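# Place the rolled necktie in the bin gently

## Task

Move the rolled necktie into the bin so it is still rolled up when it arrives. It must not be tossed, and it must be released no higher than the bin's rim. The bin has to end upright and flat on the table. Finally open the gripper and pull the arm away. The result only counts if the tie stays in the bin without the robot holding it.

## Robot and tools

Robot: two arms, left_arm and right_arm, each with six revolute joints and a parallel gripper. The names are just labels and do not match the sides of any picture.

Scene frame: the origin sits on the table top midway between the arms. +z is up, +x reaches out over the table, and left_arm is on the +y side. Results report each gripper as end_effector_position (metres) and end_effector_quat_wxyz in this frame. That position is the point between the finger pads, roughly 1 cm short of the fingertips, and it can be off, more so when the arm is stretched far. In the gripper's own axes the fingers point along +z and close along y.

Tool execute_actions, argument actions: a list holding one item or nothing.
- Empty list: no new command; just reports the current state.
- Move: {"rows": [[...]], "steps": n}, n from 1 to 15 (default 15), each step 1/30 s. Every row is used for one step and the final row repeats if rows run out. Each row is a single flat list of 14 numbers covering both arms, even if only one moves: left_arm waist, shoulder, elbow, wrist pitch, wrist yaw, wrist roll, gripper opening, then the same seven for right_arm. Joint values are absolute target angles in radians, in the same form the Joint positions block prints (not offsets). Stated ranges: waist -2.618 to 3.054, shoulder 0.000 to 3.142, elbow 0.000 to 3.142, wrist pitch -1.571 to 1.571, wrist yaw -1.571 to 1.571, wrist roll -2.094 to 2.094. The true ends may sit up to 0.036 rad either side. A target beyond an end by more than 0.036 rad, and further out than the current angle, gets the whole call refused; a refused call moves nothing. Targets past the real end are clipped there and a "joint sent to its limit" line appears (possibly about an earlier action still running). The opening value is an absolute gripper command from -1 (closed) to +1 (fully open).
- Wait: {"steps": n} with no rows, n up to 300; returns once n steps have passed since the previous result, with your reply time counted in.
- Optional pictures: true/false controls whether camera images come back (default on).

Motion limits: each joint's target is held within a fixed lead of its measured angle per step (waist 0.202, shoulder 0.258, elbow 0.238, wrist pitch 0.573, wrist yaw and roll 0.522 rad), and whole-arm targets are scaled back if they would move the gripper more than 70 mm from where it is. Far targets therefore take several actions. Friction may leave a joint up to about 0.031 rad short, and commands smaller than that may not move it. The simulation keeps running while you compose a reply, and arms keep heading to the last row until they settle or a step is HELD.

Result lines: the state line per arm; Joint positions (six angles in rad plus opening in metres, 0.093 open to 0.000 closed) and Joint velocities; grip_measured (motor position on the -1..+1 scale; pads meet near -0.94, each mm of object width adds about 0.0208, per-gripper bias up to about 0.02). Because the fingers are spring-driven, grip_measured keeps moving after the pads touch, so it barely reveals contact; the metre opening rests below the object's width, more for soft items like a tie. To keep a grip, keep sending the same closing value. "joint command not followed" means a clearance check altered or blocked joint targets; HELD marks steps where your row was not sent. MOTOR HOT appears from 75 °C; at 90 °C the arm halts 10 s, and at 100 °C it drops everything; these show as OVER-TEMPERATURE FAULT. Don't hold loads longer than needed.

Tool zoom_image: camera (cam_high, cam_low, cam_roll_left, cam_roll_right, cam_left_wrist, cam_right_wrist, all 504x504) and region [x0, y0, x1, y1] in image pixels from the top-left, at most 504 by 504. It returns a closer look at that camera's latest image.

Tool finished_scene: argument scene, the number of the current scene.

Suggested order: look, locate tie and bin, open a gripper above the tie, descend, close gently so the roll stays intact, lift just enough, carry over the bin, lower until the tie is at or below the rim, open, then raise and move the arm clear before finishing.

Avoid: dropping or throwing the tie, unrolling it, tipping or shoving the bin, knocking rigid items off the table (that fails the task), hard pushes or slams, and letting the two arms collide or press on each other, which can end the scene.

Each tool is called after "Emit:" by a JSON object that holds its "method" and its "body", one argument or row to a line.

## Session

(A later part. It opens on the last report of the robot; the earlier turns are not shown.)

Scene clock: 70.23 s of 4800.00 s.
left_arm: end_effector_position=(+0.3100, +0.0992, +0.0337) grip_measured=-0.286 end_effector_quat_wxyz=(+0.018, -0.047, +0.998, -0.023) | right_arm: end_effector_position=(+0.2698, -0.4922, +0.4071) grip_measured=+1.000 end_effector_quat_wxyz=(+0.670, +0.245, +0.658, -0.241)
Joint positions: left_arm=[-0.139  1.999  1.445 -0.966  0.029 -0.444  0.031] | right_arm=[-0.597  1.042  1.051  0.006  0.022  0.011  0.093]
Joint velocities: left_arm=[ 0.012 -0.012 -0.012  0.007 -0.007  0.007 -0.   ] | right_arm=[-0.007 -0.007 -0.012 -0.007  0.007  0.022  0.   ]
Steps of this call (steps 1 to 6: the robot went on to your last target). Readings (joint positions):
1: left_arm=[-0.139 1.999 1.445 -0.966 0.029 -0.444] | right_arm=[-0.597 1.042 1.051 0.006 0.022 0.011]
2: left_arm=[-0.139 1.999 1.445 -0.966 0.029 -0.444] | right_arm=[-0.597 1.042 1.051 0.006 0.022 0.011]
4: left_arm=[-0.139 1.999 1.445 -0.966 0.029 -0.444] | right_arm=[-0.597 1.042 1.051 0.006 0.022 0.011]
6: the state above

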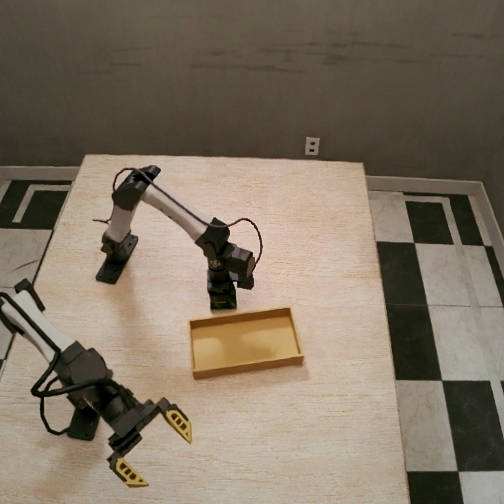

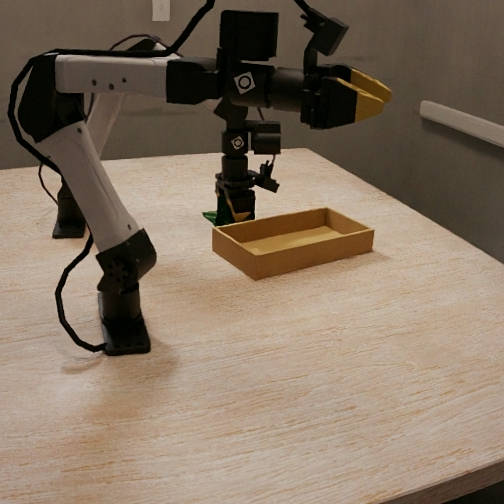

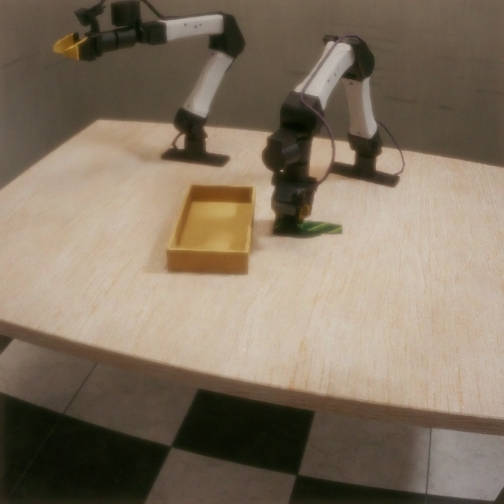

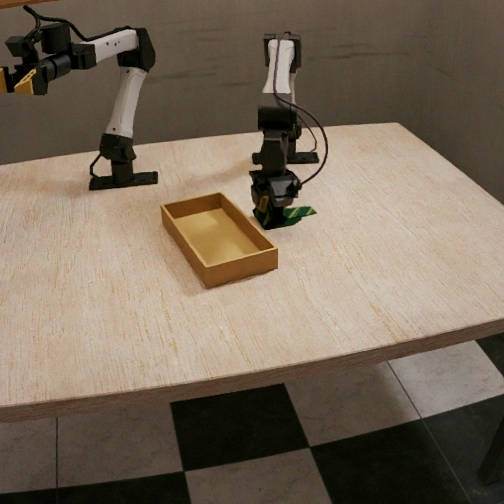

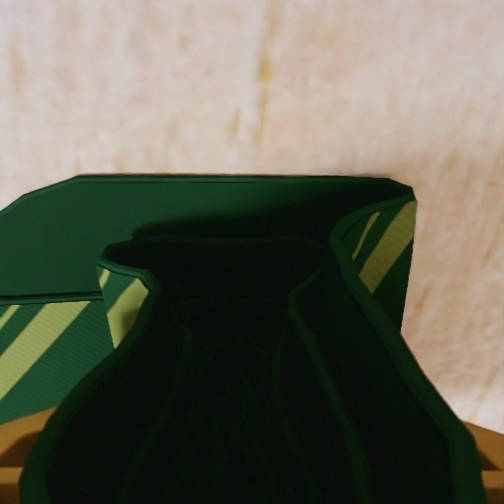

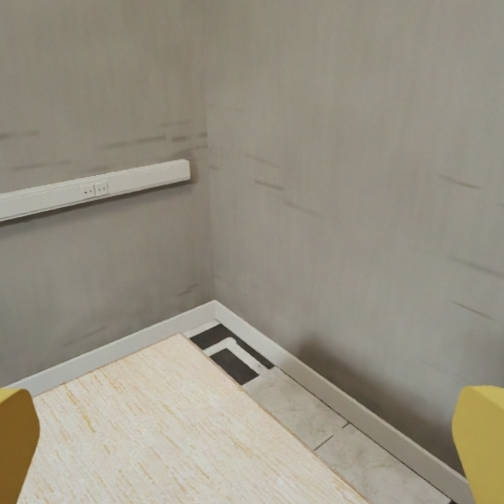

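Emit:
{"method": "execute_actions", "body": {
  "actions": [
    {"rows":[[-0.137,2.0,1.47,-0.99,0,-0.44,-0.3,-0.6,1.042,1.051,0.006,0.014,0.011,1],[-0.137,2.0,1.49,-1.02,0,-0.44,-0.3,-0.6,1.042,1.051,0.006,0.014,0.011,1],[-0.137,1.99,1.515,-1.05,0,-0.44,-0.3,-0.6,1.042,1.051,0.006,0.014,0.011,1],[-0.137,1.99,1.54,-1.08,0,-0.44,-0.3,-0.6,1.042,1.051,0.006,0.014,0.011,1],[-0.137,1.99,1.565,-1.11,0,-0.44,-0.3,-0.6,1.042,1.051,0.006,0.014,0.011,1],[-0.137,1.99,1.59,-1.14,0,-0.44,-0.3,-0.6,1.042,1.051,0.006,0.014,0.011,1],[-0.137,1.99,1.615,-1.17,0,-0.44,-0.3,-0.6,1.042,1.051,0.006,0.014,0.011,1],[-0.137,1.99,1.64,-1.2,0,-0.44,-0.3,-0.6,1.042,1.051,0.006,0.014,0.011,1],[-0.137,1.99,1.665,-1.23,0,-0.44,-0.3,-0.6,1.042,1.051,0.006,0.014,0.011,1],[-0.137,1.99,1.69,-1.26,0,-0.44,-0.3,-0.6,1.042,1.051,0.006,0.014,0.011,1],[-0.137,1.99,1.715,-1.29,0,-0.44,-0.3,-0.6,1.042,1.051,0.006,0.014,0.011,1],[-0.137,1.99,1.74,-1.32,0,-0.44,-0.3,-0.6,1.042,1.051,0.006,0.014,0.011,1],[-0.137,1.99,1.765,-1.34,0,-0.44,-0.3,-0.6,1.042,1.051,0.006,0.014,0.011,1],[-0.137,1.99,1.79,-1.36,0,-0.44,-0.3,-0.6,1.042,1.051,0.006,0.014,0.011,1],[-0.137,1.99,1.815,-1.38,0,-0.44,-0.3,-0.6,1.042,1.051,0.006,0.014,0.011,1]],"steps":15}
  ],
  "pictures": false
}}

Emit:
{"method": "execute_actions", "body": {
  "actions": [
    {"rows":[[-0.137,1.97,1.83,-1.39,0,-0.44,-0.3,-0.6,1.042,1.051,0.006,0.014,0.011,1],[-0.137,1.955,1.845,-1.395,0,-0.44,-0.3,-0.6,1.042,1.051,0.006,0.014,0.011,1],[-0.137,1.94,1.86,-1.4,0,-0.44,-0.3,-0.6,1.042,1.051,0.006,0.014,0.011,1],[-0.137,1.925,1.875,-1.4,0,-0.44,-0.3,-0.6,1.042,1.051,0.006,0.014,0.011,1],[-0.137,1.91,1.89,-1.405,0,-0.44,-0.3,-0.6,1.042,1.051,0.006,0.014,0.011,1],[-0.137,1.895,1.9,-1.41,0,-0.44,-0.3,-0.6,1.042,1.051,0.006,0.014,0.011,1],[-0.137,1.88,1.91,-1.41,0,-0.44,-0.3,-0.6,1.042,1.051,0.006,0.014,0.011,1],[-0.137,1.865,1.92,-1.415,0,-0.44,-0.3,-0.6,1.042,1.051,0.006,0.014,0.011,1],[-0.137,1.85,1.93,-1.42,0,-0.44,-0.3,-0.6,1.042,1.051,0.006,0.014,0.011,1],[-0.137,1.835,1.94,-1.42,0,-0.44,-0.3,-0.6,1.042,1.051,0.006,0.014,0.011,1],[-0.137,1.82,1.95,-1.42,0,-0.44,-0.3,-0.6,1.042,1.051,0.006,0.014,0.011,1],[-0.137,1.81,1.96,-1.425,0,-0.44,-0.3,-0.6,1.042,1.051,0.006,0.014,0.011,1],[-0.137,1.80,1.97,-1.43,0,-0.44,-0.3,-0.6,1.042,1.051,0.006,0.014,0.011,1],[-0.137,1.79,1.98,-1.43,0,-0.44,-0.3,-0.6,1.042,1.051,0.006,0.014,0.011,1]],"steps":15}
  ],
  "pictures": false
}}

Emit:
{"method": "execute_actions", "body": {
  "actions": [
    {"steps":12}
  ]
}}

Emit:
{"method": "zoom_image", "body": {
  "camera": "cam_roll_right",
  "region": [190,70,360,240]
}}

Scene clock: 102.73 s of 4800.00 s.
left_arm: end_effector_position=(+0.3246, +0.0973, +0.1109) grip_measured=-0.287 end_effector_quat_wxyz=(+0.026, -0.048, +0.998, -0.017) | right_arm: end_effector_position=(+0.2698, -0.4922, +0.4071) grip_measured=+1.000 end_effector_quat_wxyz=(+0.670, +0.245, +0.658, -0.241)
Joint positions: left_arm=[-0.139  1.997  1.752 -1.265  0.01  -0.444  0.031] | right_arm=[-0.597  1.042  1.051  0.006  0.022  0.011  0.093]
Joint velocities: left_arm=[-0.002 -0.027  0.725 -0.74  -0.037 -0.007 -0.001] | right_arm=[-0.007 -0.007 -0.012 -0.007 -0.066 -0.037  0.   ]
Steps of this call (steps 1 to 15: the robot went on to your last target; steps 16 to 110: nothing new was sent; then 28.33 s passed at rest; steps 111 to 125: all 15 steps of this action). Readings (joint positions):
111: left_arm=[-0.139 1.997 1.450 -0.970 0.029 -0.444] | right_arm=[-0.597 1.042 1.051 0.006 0.022 0.011]
112: left_arm=[-0.139 1.997 1.459 -0.981 0.029 -0.444] | right_arm=[-0.597 1.042 1.051 0.006 0.022 0.011]
114: left_arm=[-0.139 1.997 1.483 -1.006 0.022 -0.444] | right_arm=[-0.597 1.042 1.051 0.006 0.022 0.011]
118: left_arm=[-0.139 1.997 1.572 -1.092 0.015 -0.444] | right_arm=[-0.597 1.042 1.051 0.006 0.022 0.011]
125: the state above

Scene clock: 103.23 s of 4800.00 s.
left_arm: end_effector_position=(+0.3194, +0.0994, +0.2344) grip_measured=-0.287 end_effector_quat_wxyz=(+0.142, -0.046, +0.987, -0.064) | right_arm: end_effector_position=(+0.2698, -0.4922, +0.4071) grip_measured=+1.000 end_effector_quat_wxyz=(+0.670, +0.245, +0.658, -0.241)
Joint positions: left_arm=[-0.139  1.809  1.955 -1.405  0.01  -0.444  0.031] | right_arm=[-0.597  1.042  1.051  0.006  0.022  0.011  0.093]
Joint velocities: left_arm=[-0.012 -0.31   0.247 -0.051  0.022 -0.022 -0.   ] | right_arm=[-0.007 -0.017 -0.022  0.037  0.037 -0.007  0.   ]
Steps of this call (steps 1 to 15: all 15 steps of this action). Readings (joint positions):
1: left_arm=[-0.139 1.996 1.775 -1.287 0.010 -0.444] | right_arm=[-0.597 1.042 1.051 0.006 0.022 0.011]
2: left_arm=[-0.139 1.993 1.794 -1.305 0.010 -0.444] | right_arm=[-0.597 1.042 1.051 0.006 0.022 0.011]
4: left_arm=[-0.139 1.977 1.824 -1.333 0.010 -0.444] | right_arm=[-0.597 1.042 1.051 0.006 0.022 0.011]
8: left_arm=[-0.139 1.919 1.876 -1.371 0.010 -0.444] | right_arm=[-0.597 1.042 1.051 0.006 0.022 0.011]
15: the state above

Scene clock: 103.63 s of 4800.00 s.
left_arm: end_effector_position=(+0.3154, +0.1009, +0.2452) grip_measured=-0.287 end_effector_quat_wxyz=(+0.151, -0.046, +0.985, -0.068) | right_arm: end_effector_position=(+0.2698, -0.4922, +0.4071) grip_measured=+1.000 end_effector_quat_wxyz=(+0.670, +0.245, +0.658, -0.241)
Joint positions: left_arm=[-0.139  1.788  1.969 -1.42   0.009 -0.444  0.031] | right_arm=[-0.597  1.042  1.051  0.006  0.022  0.011  0.093]
Joint velocities: left_arm=[-0.012  0.017  0.002 -0.037  0.095 -0.037  0.001] | right_arm=[-0.017 -0.007  0.007  0.022 -0.037  0.022  0.   ]
Steps of this call (steps 1 to 12: the robot went on to your last target). Readings (joint positions):
1: left_arm=[-0.139 1.799 1.962 -1.406 0.009 -0.444] | right_arm=[-0.597 1.042 1.051 0.006 0.022 0.011]
2: left_arm=[-0.139 1.793 1.966 -1.408 0.009 -0.444] | right_arm=[-0.597 1.042 1.051 0.006 0.022 0.011]
4: left_arm=[-0.139 1.788 1.969 -1.411 0.009 -0.444] | right_arm=[-0.597 1.042 1.051 0.006 0.022 0.011]
8: left_arm=[-0.139 1.788 1.969 -1.418 0.009 -0.444] | right_arm=[-0.597 1.042 1.051 0.006 0.022 0.011]
12: the state above

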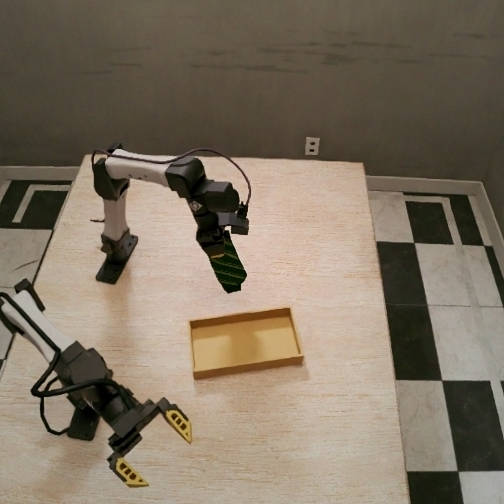

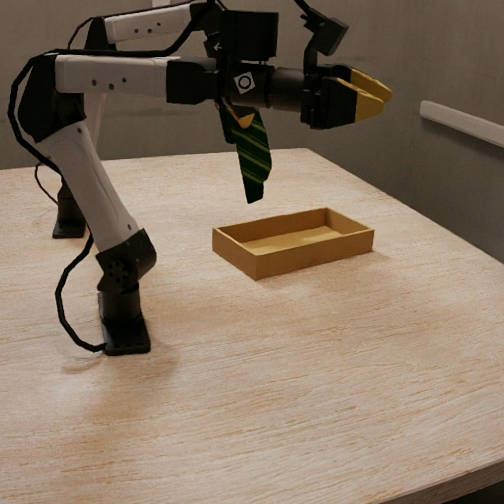

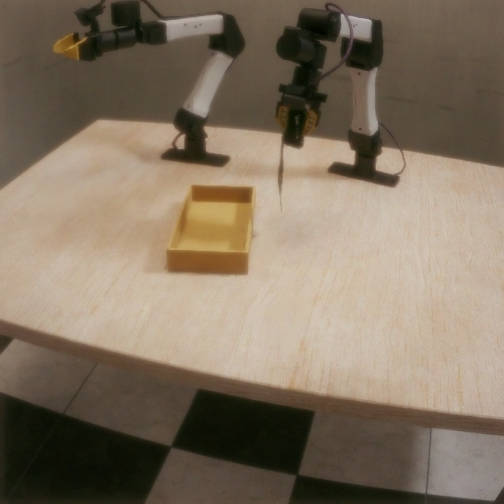

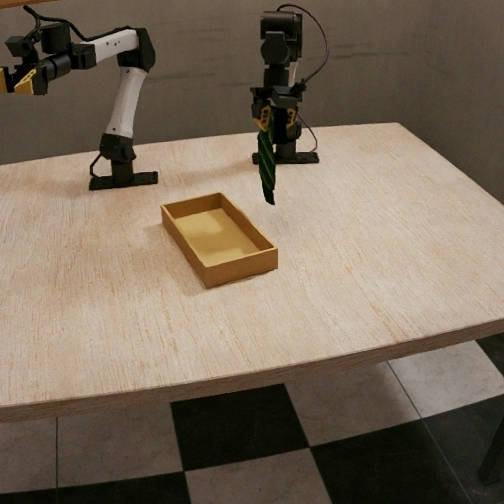

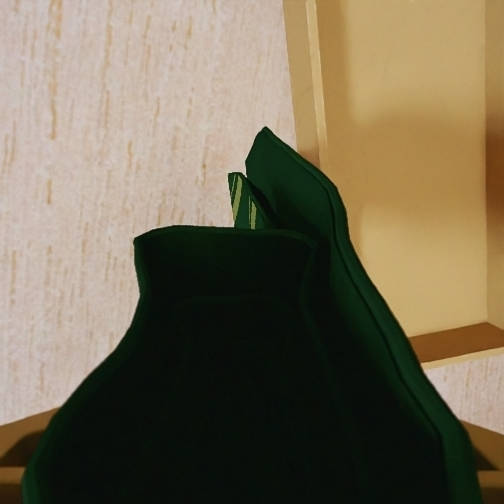

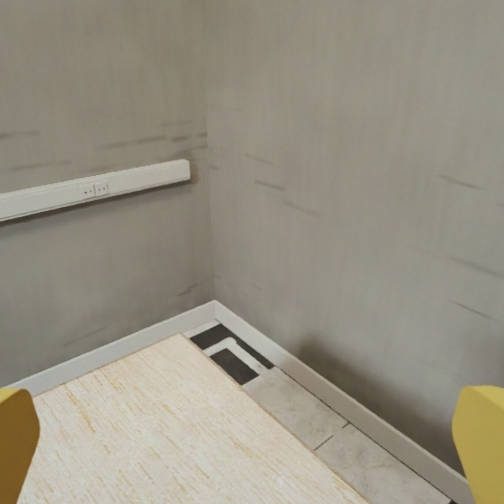

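Region (190, 70, 360, 240) of cam_roll_right's 504x504 image, scaled by 2.965, with more detail than that image has.

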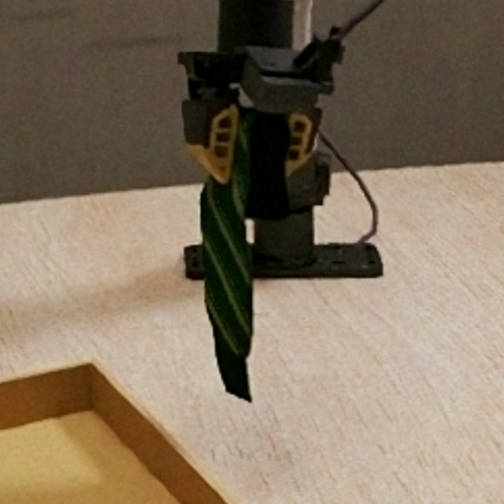

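Emit:
{"method": "execute_actions", "body": {
  "actions": [
    {"rows":[[-0.14,1.80,1.99,-1.42,0,-0.4,-0.3,-0.6,1.042,1.051,0.006,0.014,0.011,1],[-0.14,1.81,2.005,-1.41,0,-0.355,-0.3,-0.6,1.042,1.051,0.006,0.014,0.011,1],[-0.145,1.82,2.02,-1.40,0,-0.31,-0.3,-0.6,1.042,1.051,0.006,0.014,0.011,1],[-0.15,1.83,2.035,-1.39,0,-0.265,-0.3,-0.6,1.042,1.051,0.006,0.014,0.011,1],[-0.155,1.84,2.05,-1.385,0,-0.22,-0.3,-0.6,1.042,1.051,0.006,0.014,0.011,1],[-0.16,1.85,2.065,-1.375,0,-0.175,-0.3,-0.6,1.042,1.051,0.006,0.014,0.011,1],[-0.165,1.86,2.08,-1.365,0,-0.13,-0.3,-0.6,1.042,1.051,0.006,0.014,0.011,1],[-0.17,1.87,2.095,-1.36,0,-0.085,-0.3,-0.6,1.042,1.051,0.006,0.014,0.011,1],[-0.18,1.88,2.11,-1.35,0,-0.04,-0.3,-0.6,1.042,1.051,0.006,0.014,0.011,1],[-0.19,1.89,2.12,-1.34,0,0.005,-0.3,-0.6,1.042,1.051,0.006,0.014,0.011,1],[-0.2,1.90,2.135,-1.33,0,0.05,-0.3,-0.6,1.042,1.051,0.006,0.014,0.011,1],[-0.21,1.91,2.15,-1.325,0,0.095,-0.3,-0.6,1.042,1.051,0.006,0.014,0.011,1],[-0.22,1.92,2.16,-1.315,0,0.14,-0.3,-0.6,1.042,1.051,0.006,0.014,0.011,1],[-0.23,1.93,2.175,-1.305,0,0.185,-0.3,-0.6,1.042,1.051,0.006,0.014,0.011,1],[-0.24,1.94,2.19,-1.3,0,0.23,-0.3,-0.6,1.042,1.051,0.006,0.014,0.011,1]],"steps":15}
  ],
  "pictures": false
}}

Emit:
{"method": "execute_actions", "body": {
  "actions": [
    {"rows":[[-0.25,1.952,2.2,-1.29,0,0.275,-0.3,-0.6,1.042,1.051,0.006,0.014,0.011,1],[-0.26,1.964,2.21,-1.28,0,0.32,-0.3,-0.6,1.042,1.051,0.006,0.014,0.011,1],[-0.27,1.976,2.22,-1.27,0,0.365,-0.3,-0.6,1.042,1.051,0.006,0.014,0.011,1],[-0.28,1.988,2.23,-1.265,0,0.41,-0.3,-0.6,1.042,1.051,0.006,0.014,0.011,1],[-0.29,2.0,2.24,-1.255,0,0.455,-0.3,-0.6,1.042,1.051,0.006,0.014,0.011,1],[-0.3,2.012,2.25,-1.245,0,0.5,-0.3,-0.6,1.042,1.051,0.006,0.014,0.011,1],[-0.31,2.024,2.26,-1.24,0,0.545,-0.3,-0.6,1.042,1.051,0.006,0.014,0.011,1],[-0.32,2.036,2.27,-1.23,0,0.59,-0.3,-0.6,1.042,1.051,0.006,0.014,0.011,1],[-0.33,2.048,2.28,-1.22,0,0.635,-0.3,-0.6,1.042,1.051,0.006,0.014,0.011,1],[-0.34,2.06,2.29,-1.21,0,0.68,-0.3,-0.6,1.042,1.051,0.006,0.014,0.011,1],[-0.35,2.072,2.3,-1.205,0,0.725,-0.3,-0.6,1.042,1.051,0.006,0.014,0.011,1],[-0.36,2.084,2.31,-1.195,0,0.77,-0.3,-0.6,1.042,1.051,0.006,0.014,0.011,1],[-0.365,2.096,2.32,-1.185,0,0.815,-0.3,-0.6,1.042,1.051,0.006,0.014,0.011,1],[-0.37,2.108,2.33,-1.18,0,0.85,-0.3,-0.6,1.042,1.051,0.006,0.014,0.011,1],[-0.372,2.12,2.34,-1.17,0,0.88,-0.3,-0.6,1.042,1.051,0.006,0.014,0.011,1]],"steps":15}
  ],
  "pictures": false
}}

Emit:
{"method": "execute_actions", "body": {
  "actions": [
    {"steps":20}
  ]
}}

Scene clock: 137.90 s of 4800.00 s.
left_arm: end_effector_position=(+0.3527, +0.0535, +0.2648) grip_measured=-0.287 end_effector_quat_wxyz=(+0.229, +0.223, +0.947, -0.047) | right_arm: end_effector_position=(+0.2698, -0.4922, +0.4071) grip_measured=+1.000 end_effector_quat_wxyz=(+0.670, +0.245, +0.658, -0.241)
Joint positions: left_arm=[-0.213  1.9    2.144 -1.343  0.006  0.039  0.031] | right_arm=[-0.597  1.042  1.051  0.006  0.022  0.011  0.093]
Joint velocities: left_arm=[-0.315  0.33   0.408  0.242  0.007  1.223  0.001] | right_arm=[ 0.007 -0.007 -0.002  0.037  0.007  0.022  0.   ]
Steps of this call (steps 1 to 30: the robot went on to your last target; steps 31 to 640: nothing new was sent; then 12.43 s passed at rest; steps 641 to 655: all 15 steps of this action). Readings (joint positions):
641: left_arm=[-0.139 1.788 1.969 -1.421 0.009 -0.438] | right_arm=[-0.597 1.042 1.051 0.006 0.022 0.011]
642: left_arm=[-0.139 1.788 1.971 -1.421 0.009 -0.426] | right_arm=[-0.597 1.042 1.051 0.006 0.022 0.011]
644: left_arm=[-0.139 1.795 1.987 -1.421 0.009 -0.382] | right_arm=[-0.597 1.042 1.051 0.006 0.022 0.011]
648: left_arm=[-0.149 1.826 2.049 -1.401 0.007 -0.250] | right_arm=[-0.597 1.042 1.051 0.006 0.022 0.011]
655: the state above

Scene clock: 138.40 s of 4800.00 s.
left_arm: end_effector_position=(+0.3788, -0.0393, +0.2534) grip_measured=-0.287 end_effector_quat_wxyz=(+0.284, +0.570, +0.771, +0.016) | right_arm: end_effector_position=(+0.2698, -0.4922, +0.4071) grip_measured=+1.000 end_effector_quat_wxyz=(+0.670, +0.245, +0.658, -0.241)
Joint positions: left_arm=[-0.359  2.078  2.3   -1.217  0.006  0.702  0.031] | right_arm=[-0.597  1.042  1.051  0.006  0.022  0.011  0.093]
Joint velocities: left_arm=[-0.193  0.335  0.31   0.227 -0.022  1.165  0.   ] | right_arm=[ 0.007 -0.002 -0.002 -0.022  0.037 -0.037  0.   ]
Steps of this call (steps 1 to 15: all 15 steps of this action). Readings (joint positions):
1: left_arm=[-0.223 1.911 2.157 -1.335 0.006 0.082] | right_arm=[-0.597 1.042 1.051 0.006 0.022 0.011]
2: left_arm=[-0.234 1.922 2.169 -1.327 0.006 0.126] | right_arm=[-0.597 1.042 1.051 0.006 0.022 0.011]
4: left_arm=[-0.255 1.944 2.192 -1.309 0.006 0.214] | right_arm=[-0.597 1.042 1.051 0.006 0.022 0.011]
8: left_arm=[-0.294 1.990 2.232 -1.275 0.006 0.393] | right_arm=[-0.597 1.042 1.051 0.006 0.022 0.011]
15: the state above

Scene clock: 139.07 s of 4800.00 s.
left_arm: end_effector_position=(+0.3856, -0.0510, +0.2483) grip_measured=-0.287 end_effector_quat_wxyz=(+0.290, +0.636, +0.714, +0.040) | right_arm: end_effector_position=(+0.2698, -0.4922, +0.4071) grip_measured=+1.000 end_effector_quat_wxyz=(+0.670, +0.245, +0.658, -0.241)
Joint positions: left_arm=[-0.371  2.107  2.313 -1.183  0.006  0.873  0.031] | right_arm=[-0.597  1.042  1.051  0.006  0.022  0.011  0.093]
Joint velocities: left_arm=[-0.007  0.012  0.007 -0.095  0.007  0.007  0.   ] | right_arm=[-0.012 -0.007 -0.007 -0.081  0.051 -0.095  0.   ]
Steps of this call (steps 1 to 20: the robot went on to your last target). Readings (joint positions):
1: left_arm=[-0.365 2.089 2.308 -1.208 0.006 0.737] | right_arm=[-0.597 1.042 1.051 0.006 0.022 0.011]
2: left_arm=[-0.369 2.097 2.312 -1.200 0.006 0.764] | right_arm=[-0.597 1.042 1.051 0.006 0.022 0.011]
4: left_arm=[-0.371 2.105 2.313 -1.192 0.006 0.805] | right_arm=[-0.597 1.042 1.051 0.006 0.022 0.011]
8: left_arm=[-0.371 2.107 2.313 -1.187 0.006 0.846] | right_arm=[-0.597 1.042 1.051 0.006 0.022 0.011]
20: the state above

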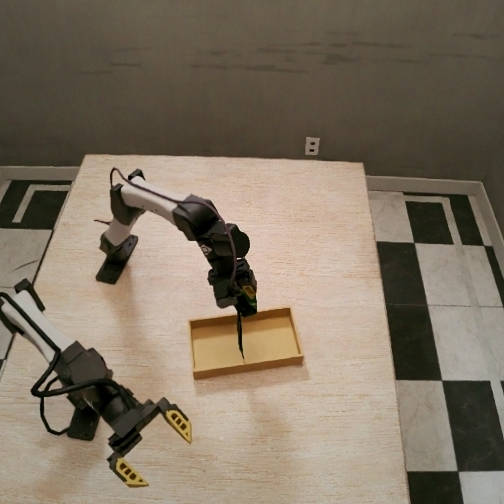

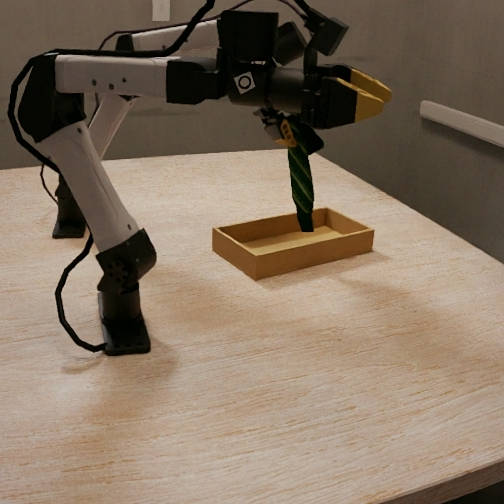

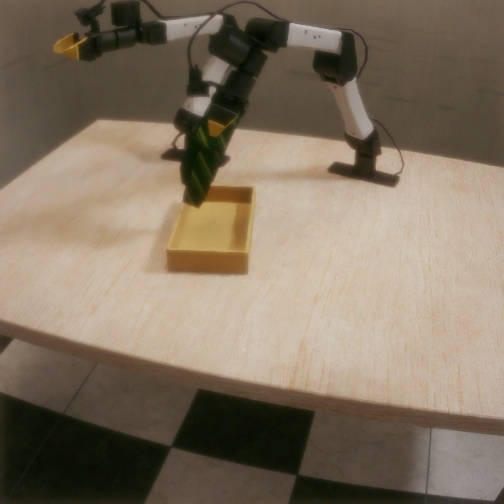

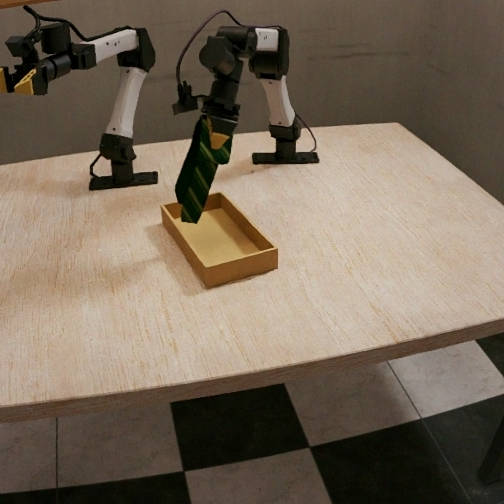

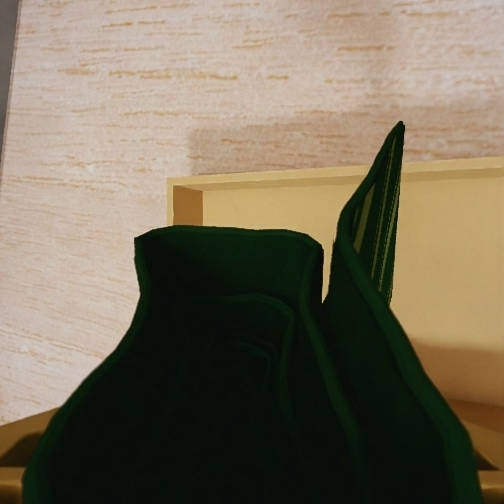

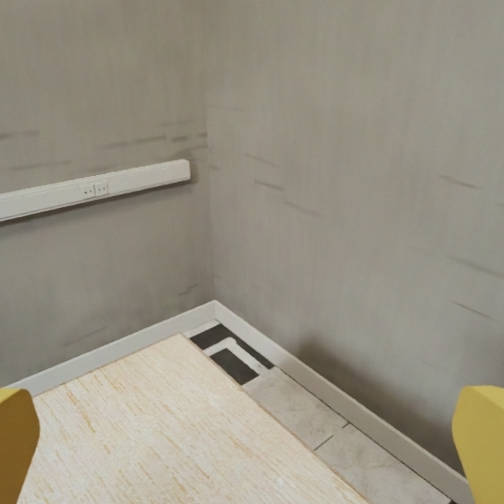

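Emit:
{"method": "execute_actions", "body": {
  "actions": [
    {"rows":[[-0.36,2.11,2.313,-1.2,0,0.89,-0.3,-0.6,1.042,1.051,0.006,0.014,0.011,1],[-0.35,2.115,2.313,-1.21,0,0.9,-0.3,-0.6,1.042,1.051,0.006,0.014,0.011,1],[-0.34,2.12,2.313,-1.22,0,0.91,-0.3,-0.6,1.042,1.051,0.006,0.014,0.011,1],[-0.33,2.13,2.31,-1.23,0,0.92,-0.3,-0.6,1.042,1.051,0.006,0.014,0.011,1],[-0.325,2.14,2.31,-1.24,0,0.925,-0.3,-0.6,1.042,1.051,0.006,0.014,0.011,1],[-0.325,2.15,2.305,-1.25,0,0.925,-0.3,-0.6,1.042,1.051,0.006,0.014,0.011,1],[-0.325,2.16,2.3,-1.26,0,0.925,-0.3,-0.6,1.042,1.051,0.006,0.014,0.011,1],[-0.325,2.17,2.3,-1.27,0,0.925,-0.3,-0.6,1.042,1.051,0.006,0.014,0.011,1],[-0.325,2.18,2.295,-1.275,0,0.925,-0.3,-0.6,1.042,1.051,0.006,0.014,0.011,1],[-0.325,2.19,2.29,-1.28,0,0.925,-0.3,-0.6,1.042,1.051,0.006,0.014,0.011,1],[-0.325,2.2,2.29,-1.28,0,0.925,-0.3,-0.6,1.042,1.051,0.006,0.014,0.011,1],[-0.325,2.21,2.29,-1.28,0,0.925,-0.3,-0.6,1.042,1.051,0.006,0.014,0.011,1],[-0.325,2.22,2.285,-1.28,0,0.925,-0.3,-0.6,1.042,1.051,0.006,0.014,0.011,1],[-0.325,2.23,2.28,-1.28,0,0.925,-0.3,-0.6,1.042,1.051,0.006,0.014,0.011,1]],"steps":15}
  ],
  "pictures": false
}}

Emit:
{"method": "execute_actions", "body": {
  "actions": [
    {"steps":15}
  ]
}}

Emit:
{"method": "zoom_image", "body": {
  "camera": "cam_roll_left",
  "region": [130,100,310,280]
}}

Emit:
{"method": "zoom_image", "body": {
  "camera": "cam_low",
  "region": [200,110,380,290]
}}

Scene clock: 156.33 s of 4800.00 s.
left_arm: end_effector_position=(+0.3927, -0.0270, +0.1935) grip_measured=-0.287 end_effector_quat_wxyz=(+0.207, +0.649, +0.731, +0.038) | right_arm: end_effector_position=(+0.2698, -0.4922, +0.4071) grip_measured=+1.000 end_effector_quat_wxyz=(+0.670, +0.245, +0.658, -0.241)
Joint positions: left_arm=[-0.325  2.198  2.31  -1.259  0.005  0.917  0.031] | right_arm=[-0.597  1.042  1.051  0.006  0.022  0.011  0.093]
Joint velocities: left_arm=[ 0.017  0.291 -0.139 -0.051  0.022  0.022 -0.001] | right_arm=[-0.012 -0.002 -0.012 -0.051 -0.007  0.007  0.   ]
Steps of this call (steps 1 to 15: the robot went on to your last target; steps 16 to 503: nothing new was sent; steps 504 to 518: all 15 steps of this action). Readings (joint positions):
504: left_arm=[-0.371 2.107 2.313 -1.183 0.006 0.876] | right_arm=[-0.597 1.042 1.051 0.006 0.022 0.011]
505: left_arm=[-0.370 2.107 2.313 -1.185 0.006 0.879] | right_arm=[-0.597 1.042 1.051 0.006 0.022 0.011]
507: left_arm=[-0.363 2.107 2.313 -1.194 0.006 0.889] | right_arm=[-0.597 1.042 1.051 0.006 0.022 0.011]
511: left_arm=[-0.333 2.118 2.313 -1.222 0.006 0.907] | right_arm=[-0.597 1.042 1.051 0.006 0.022 0.011]
518: the state above

Scene clock: 156.83 s of 4800.00 s.
left_arm: end_effector_position=(+0.3894, -0.0251, +0.1730) grip_measured=-0.287 end_effector_quat_wxyz=(+0.178, +0.654, +0.734, +0.032) | right_arm: end_effector_position=(+0.2698, -0.4922, +0.4071) grip_measured=+1.000 end_effector_quat_wxyz=(+0.670, +0.245, +0.658, -0.241)
Joint positions: left_arm=[-0.325  2.226  2.294 -1.274  0.005  0.92   0.031] | right_arm=[-0.597  1.042  1.051  0.006  0.022  0.011  0.093]
Joint velocities: left_arm=[ 0.002 -0.007 -0.017  0.007 -0.081 -0.066 -0.001] | right_arm=[ 0.002 -0.002 -0.017  0.022 -0.066 -0.095  0.   ]
Steps of this call (steps 1 to 15: the robot went on to your last target). Readings (joint positions):
1: left_arm=[-0.325 2.207 2.305 -1.260 0.005 0.917] | right_arm=[-0.597 1.042 1.051 0.006 0.022 0.011]
2: left_arm=[-0.325 2.215 2.301 -1.263 0.005 0.918] | right_arm=[-0.597 1.042 1.051 0.006 0.022 0.011]
4: left_arm=[-0.325 2.224 2.295 -1.269 0.005 0.919] | right_arm=[-0.597 1.042 1.051 0.006 0.022 0.011]
8: left_arm=[-0.325 2.226 2.294 -1.274 0.005 0.919] | right_arm=[-0.597 1.042 1.051 0.006 0.022 0.011]
15: the state above

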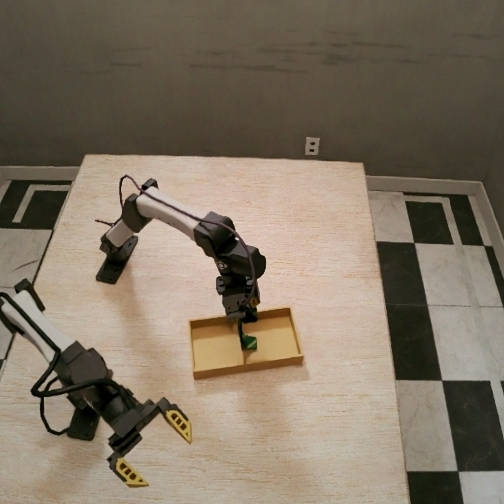

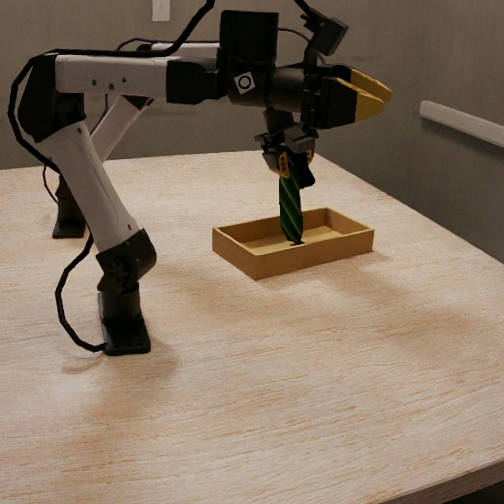

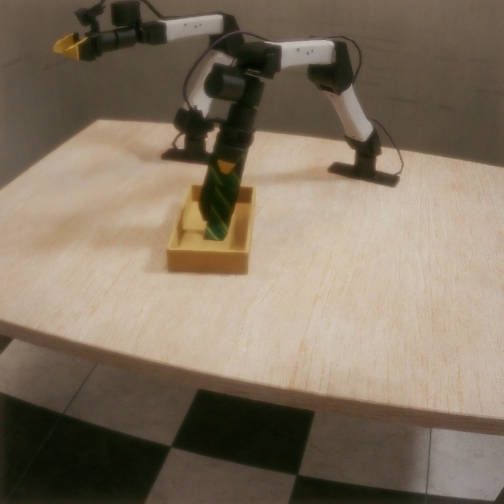

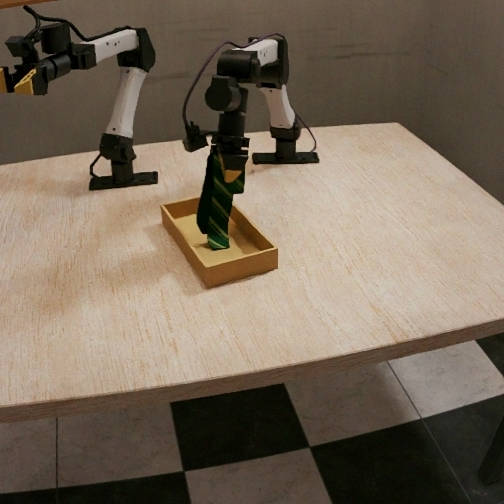

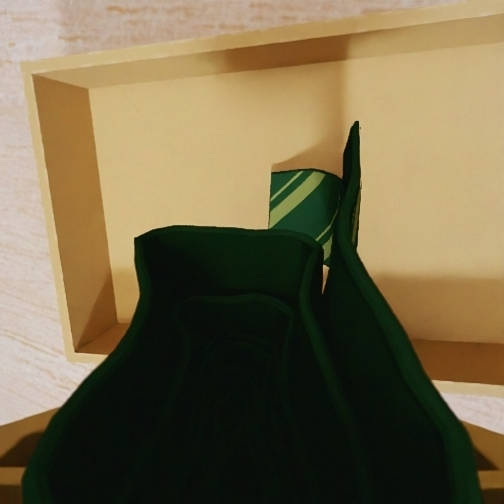

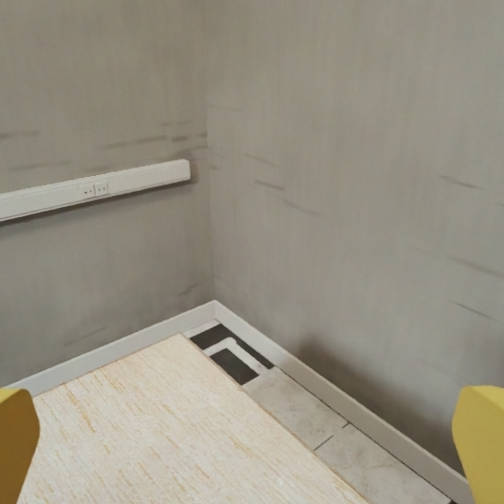

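Region (130, 100, 310, 280) of cam_roll_left's 504x504 image, scaled by 2.800, with more detail than that image has.

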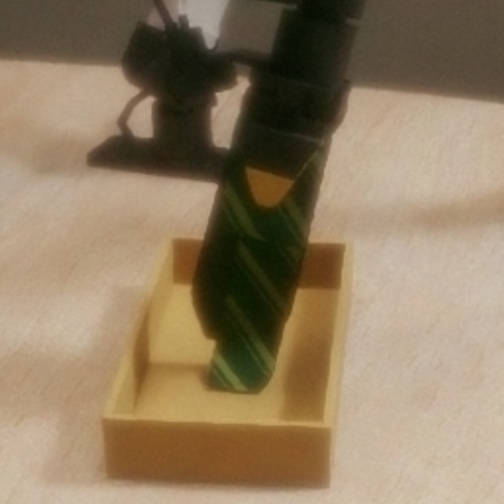

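Region (200, 110, 380, 290) of cam_low's 504x504 image, scaled by 2.800, with more detail than that image has.

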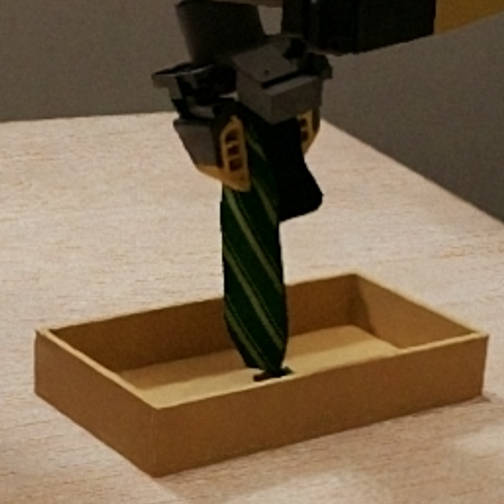

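Emit:
{"method": "execute_actions", "body": {
  "actions": [
    {"rows":[[-0.333,2.23,2.27,-1.27,0,0.915,-0.3,-0.6,1.042,1.051,0.006,0.014,0.011,1],[-0.34,2.23,2.253,-1.26,0,0.91,-0.3,-0.6,1.042,1.051,0.006,0.014,0.011,1],[-0.347,2.23,2.236,-1.255,0,0.9,-0.3,-0.6,1.042,1.051,0.006,0.014,0.011,1],[-0.354,2.23,2.22,-1.25,0,0.895,-0.3,-0.6,1.042,1.051,0.006,0.014,0.011,1],[-0.361,2.23,2.203,-1.24,0,0.89,-0.3,-0.6,1.042,1.051,0.006,0.014,0.011,1],[-0.368,2.235,2.186,-1.235,0,0.88,-0.3,-0.6,1.042,1.051,0.006,0.014,0.011,1],[-0.375,2.235,2.17,-1.23,0,0.875,-0.3,-0.6,1.042,1.051,0.006,0.014,0.011,1],[-0.382,2.235,2.153,-1.22,0,0.87,-0.3,-0.6,1.042,1.051,0.006,0.014,0.011,1],[-0.389,2.24,2.136,-1.215,0,0.86,-0.3,-0.6,1.042,1.051,0.006,0.014,0.011,1],[-0.396,2.24,2.12,-1.21,0,0.855,-0.3,-0.6,1.042,1.051,0.006,0.014,0.011,1],[-0.403,2.24,2.103,-1.2,0,0.85,-0.3,-0.6,1.042,1.051,0.006,0.014,0.011,1],[-0.41,2.245,2.086,-1.195,0,0.84,-0.3,-0.6,1.042,1.051,0.006,0.014,0.011,1],[-0.417,2.245,2.07,-1.19,0,0.835,-0.3,-0.6,1.042,1.051,0.006,0.014,0.011,1],[-0.424,2.245,2.053,-1.18,0,0.83,-0.3,-0.6,1.042,1.051,0.006,0.014,0.011,1],[-0.43,2.245,2.036,-1.175,0,0.825,-0.3,-0.6,1.042,1.051,0.006,0.014,0.011,1]],"steps":15}
  ],
  "pictures": false
}}

Emit:
{"method": "execute_actions", "body": {
  "actions": [
    {"steps":12}
  ]
}}

Emit:
{"method": "zoom_image", "body": {
  "camera": "cam_roll_left",
  "region": [130,100,310,280]
}}

Emit:
{"method": "zoom_image", "body": {
  "camera": "cam_low",
  "region": [200,110,380,290]
}}

Scene clock: 181.67 s of 4800.00 s.
left_arm: end_effector_position=(+0.3469, -0.0494, +0.1122) grip_measured=-0.287 end_effector_quat_wxyz=(+0.111, +0.669, +0.735, +0.011) | right_arm: end_effector_position=(+0.2698, -0.4922, +0.4071) grip_measured=+1.000 end_effector_quat_wxyz=(+0.670, +0.245, +0.658, -0.241)
Joint positions: left_arm=[-0.413  2.226  2.088 -1.21   0.005  0.855  0.031] | right_arm=[-0.597  1.042  1.051  0.006  0.022  0.011  0.093]
Joint velocities: left_arm=[-0.203  0.007 -0.481  0.242 -0.022 -0.183 -0.   ] | right_arm=[-0.007  0.017 -0.002 -0.051 -0.095 -0.037  0.   ]
Steps of this call (steps 1 to 15: the robot went on to your last target; steps 16 to 730: nothing new was sent; steps 731 to 745: all 15 steps of this action). Readings (joint positions):
731: left_arm=[-0.325 2.226 2.294 -1.274 0.005 0.920] | right_arm=[-0.597 1.042 1.051 0.006 0.022 0.011]
732: left_arm=[-0.326 2.226 2.291 -1.273 0.005 0.919] | right_arm=[-0.597 1.042 1.051 0.006 0.022 0.011]
734: left_arm=[-0.330 2.226 2.275 -1.264 0.005 0.914] | right_arm=[-0.597 1.042 1.051 0.006 0.022 0.011]
738: left_arm=[-0.355 2.226 2.207 -1.246 0.005 0.896] | right_arm=[-0.597 1.042 1.051 0.006 0.022 0.011]
745: the state above

Scene clock: 182.07 s of 4800.00 s.
left_arm: end_effector_position=(+0.3408, -0.0546, +0.1006) grip_measured=-0.287 end_effector_quat_wxyz=(+0.103, +0.667, +0.738, +0.008) | right_arm: end_effector_position=(+0.2698, -0.4922, +0.4071) grip_measured=+1.000 end_effector_quat_wxyz=(+0.670, +0.245, +0.658, -0.241)
Joint positions: left_arm=[-0.429  2.232  2.055 -1.187  0.005  0.832  0.031] | right_arm=[-0.597  1.042  1.051  0.006  0.022  0.011  0.093]
Joint velocities: left_arm=[ 0.012 -0.002  0.007  0.066  0.022 -0.007  0.001] | right_arm=[-0.002 -0.012  0.002  0.022  0.007  0.007  0.   ]
Steps of this call (steps 1 to 12: the robot went on to your last target). Readings (joint positions):
1: left_arm=[-0.419 2.226 2.074 -1.205 0.005 0.850] | right_arm=[-0.597 1.042 1.051 0.006 0.022 0.011]
2: left_arm=[-0.424 2.227 2.064 -1.203 0.005 0.846] | right_arm=[-0.597 1.042 1.051 0.006 0.022 0.011]
4: left_arm=[-0.429 2.231 2.056 -1.201 0.005 0.840] | right_arm=[-0.597 1.042 1.051 0.006 0.022 0.011]
8: left_arm=[-0.429 2.232 2.055 -1.192 0.005 0.834] | right_arm=[-0.597 1.042 1.051 0.006 0.022 0.011]
12: the state above

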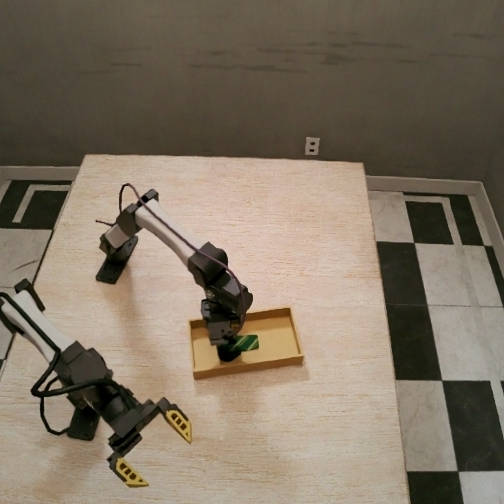

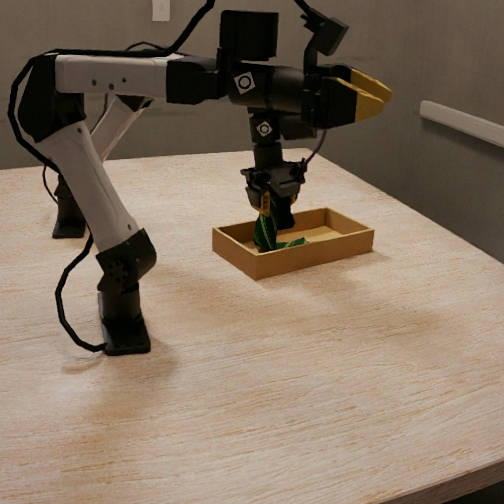

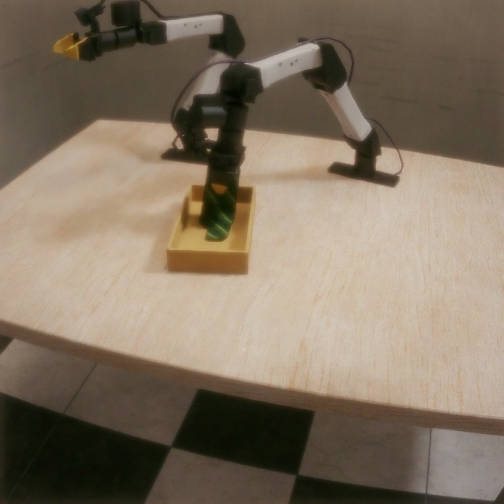

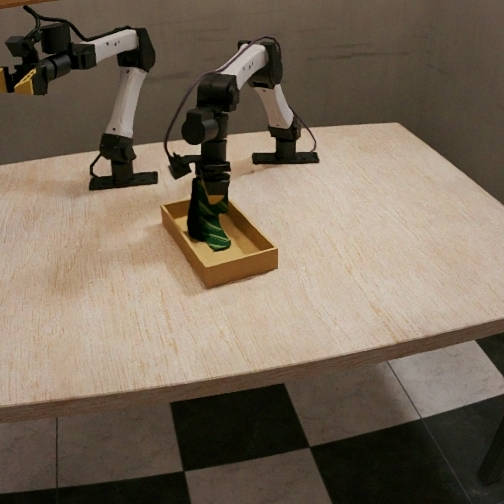

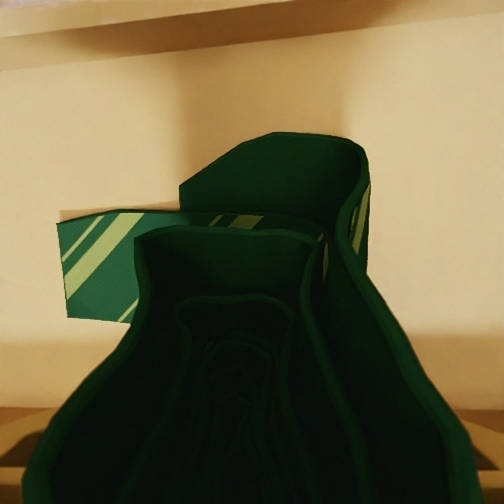

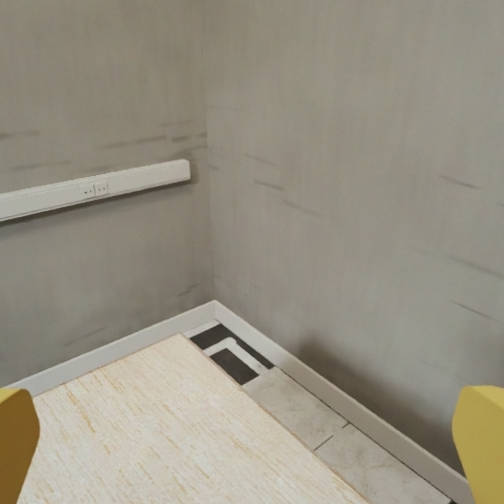

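Region (130, 100, 310, 280) of cam_roll_left's 504x504 image, scaled by 2.800, with more detail than that image has.

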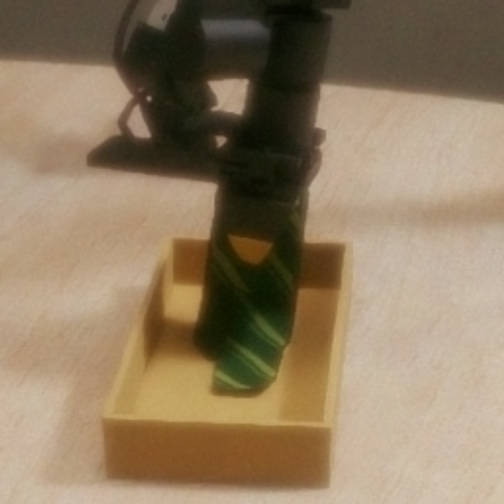

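Region (200, 110, 380, 290) of cam_low's 504x504 image, scaled by 2.800, with more detail than that image has.

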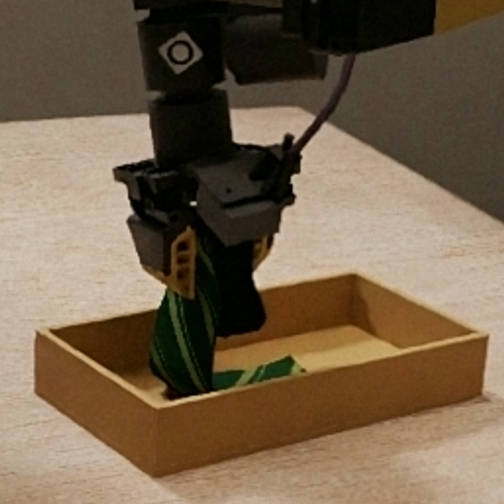

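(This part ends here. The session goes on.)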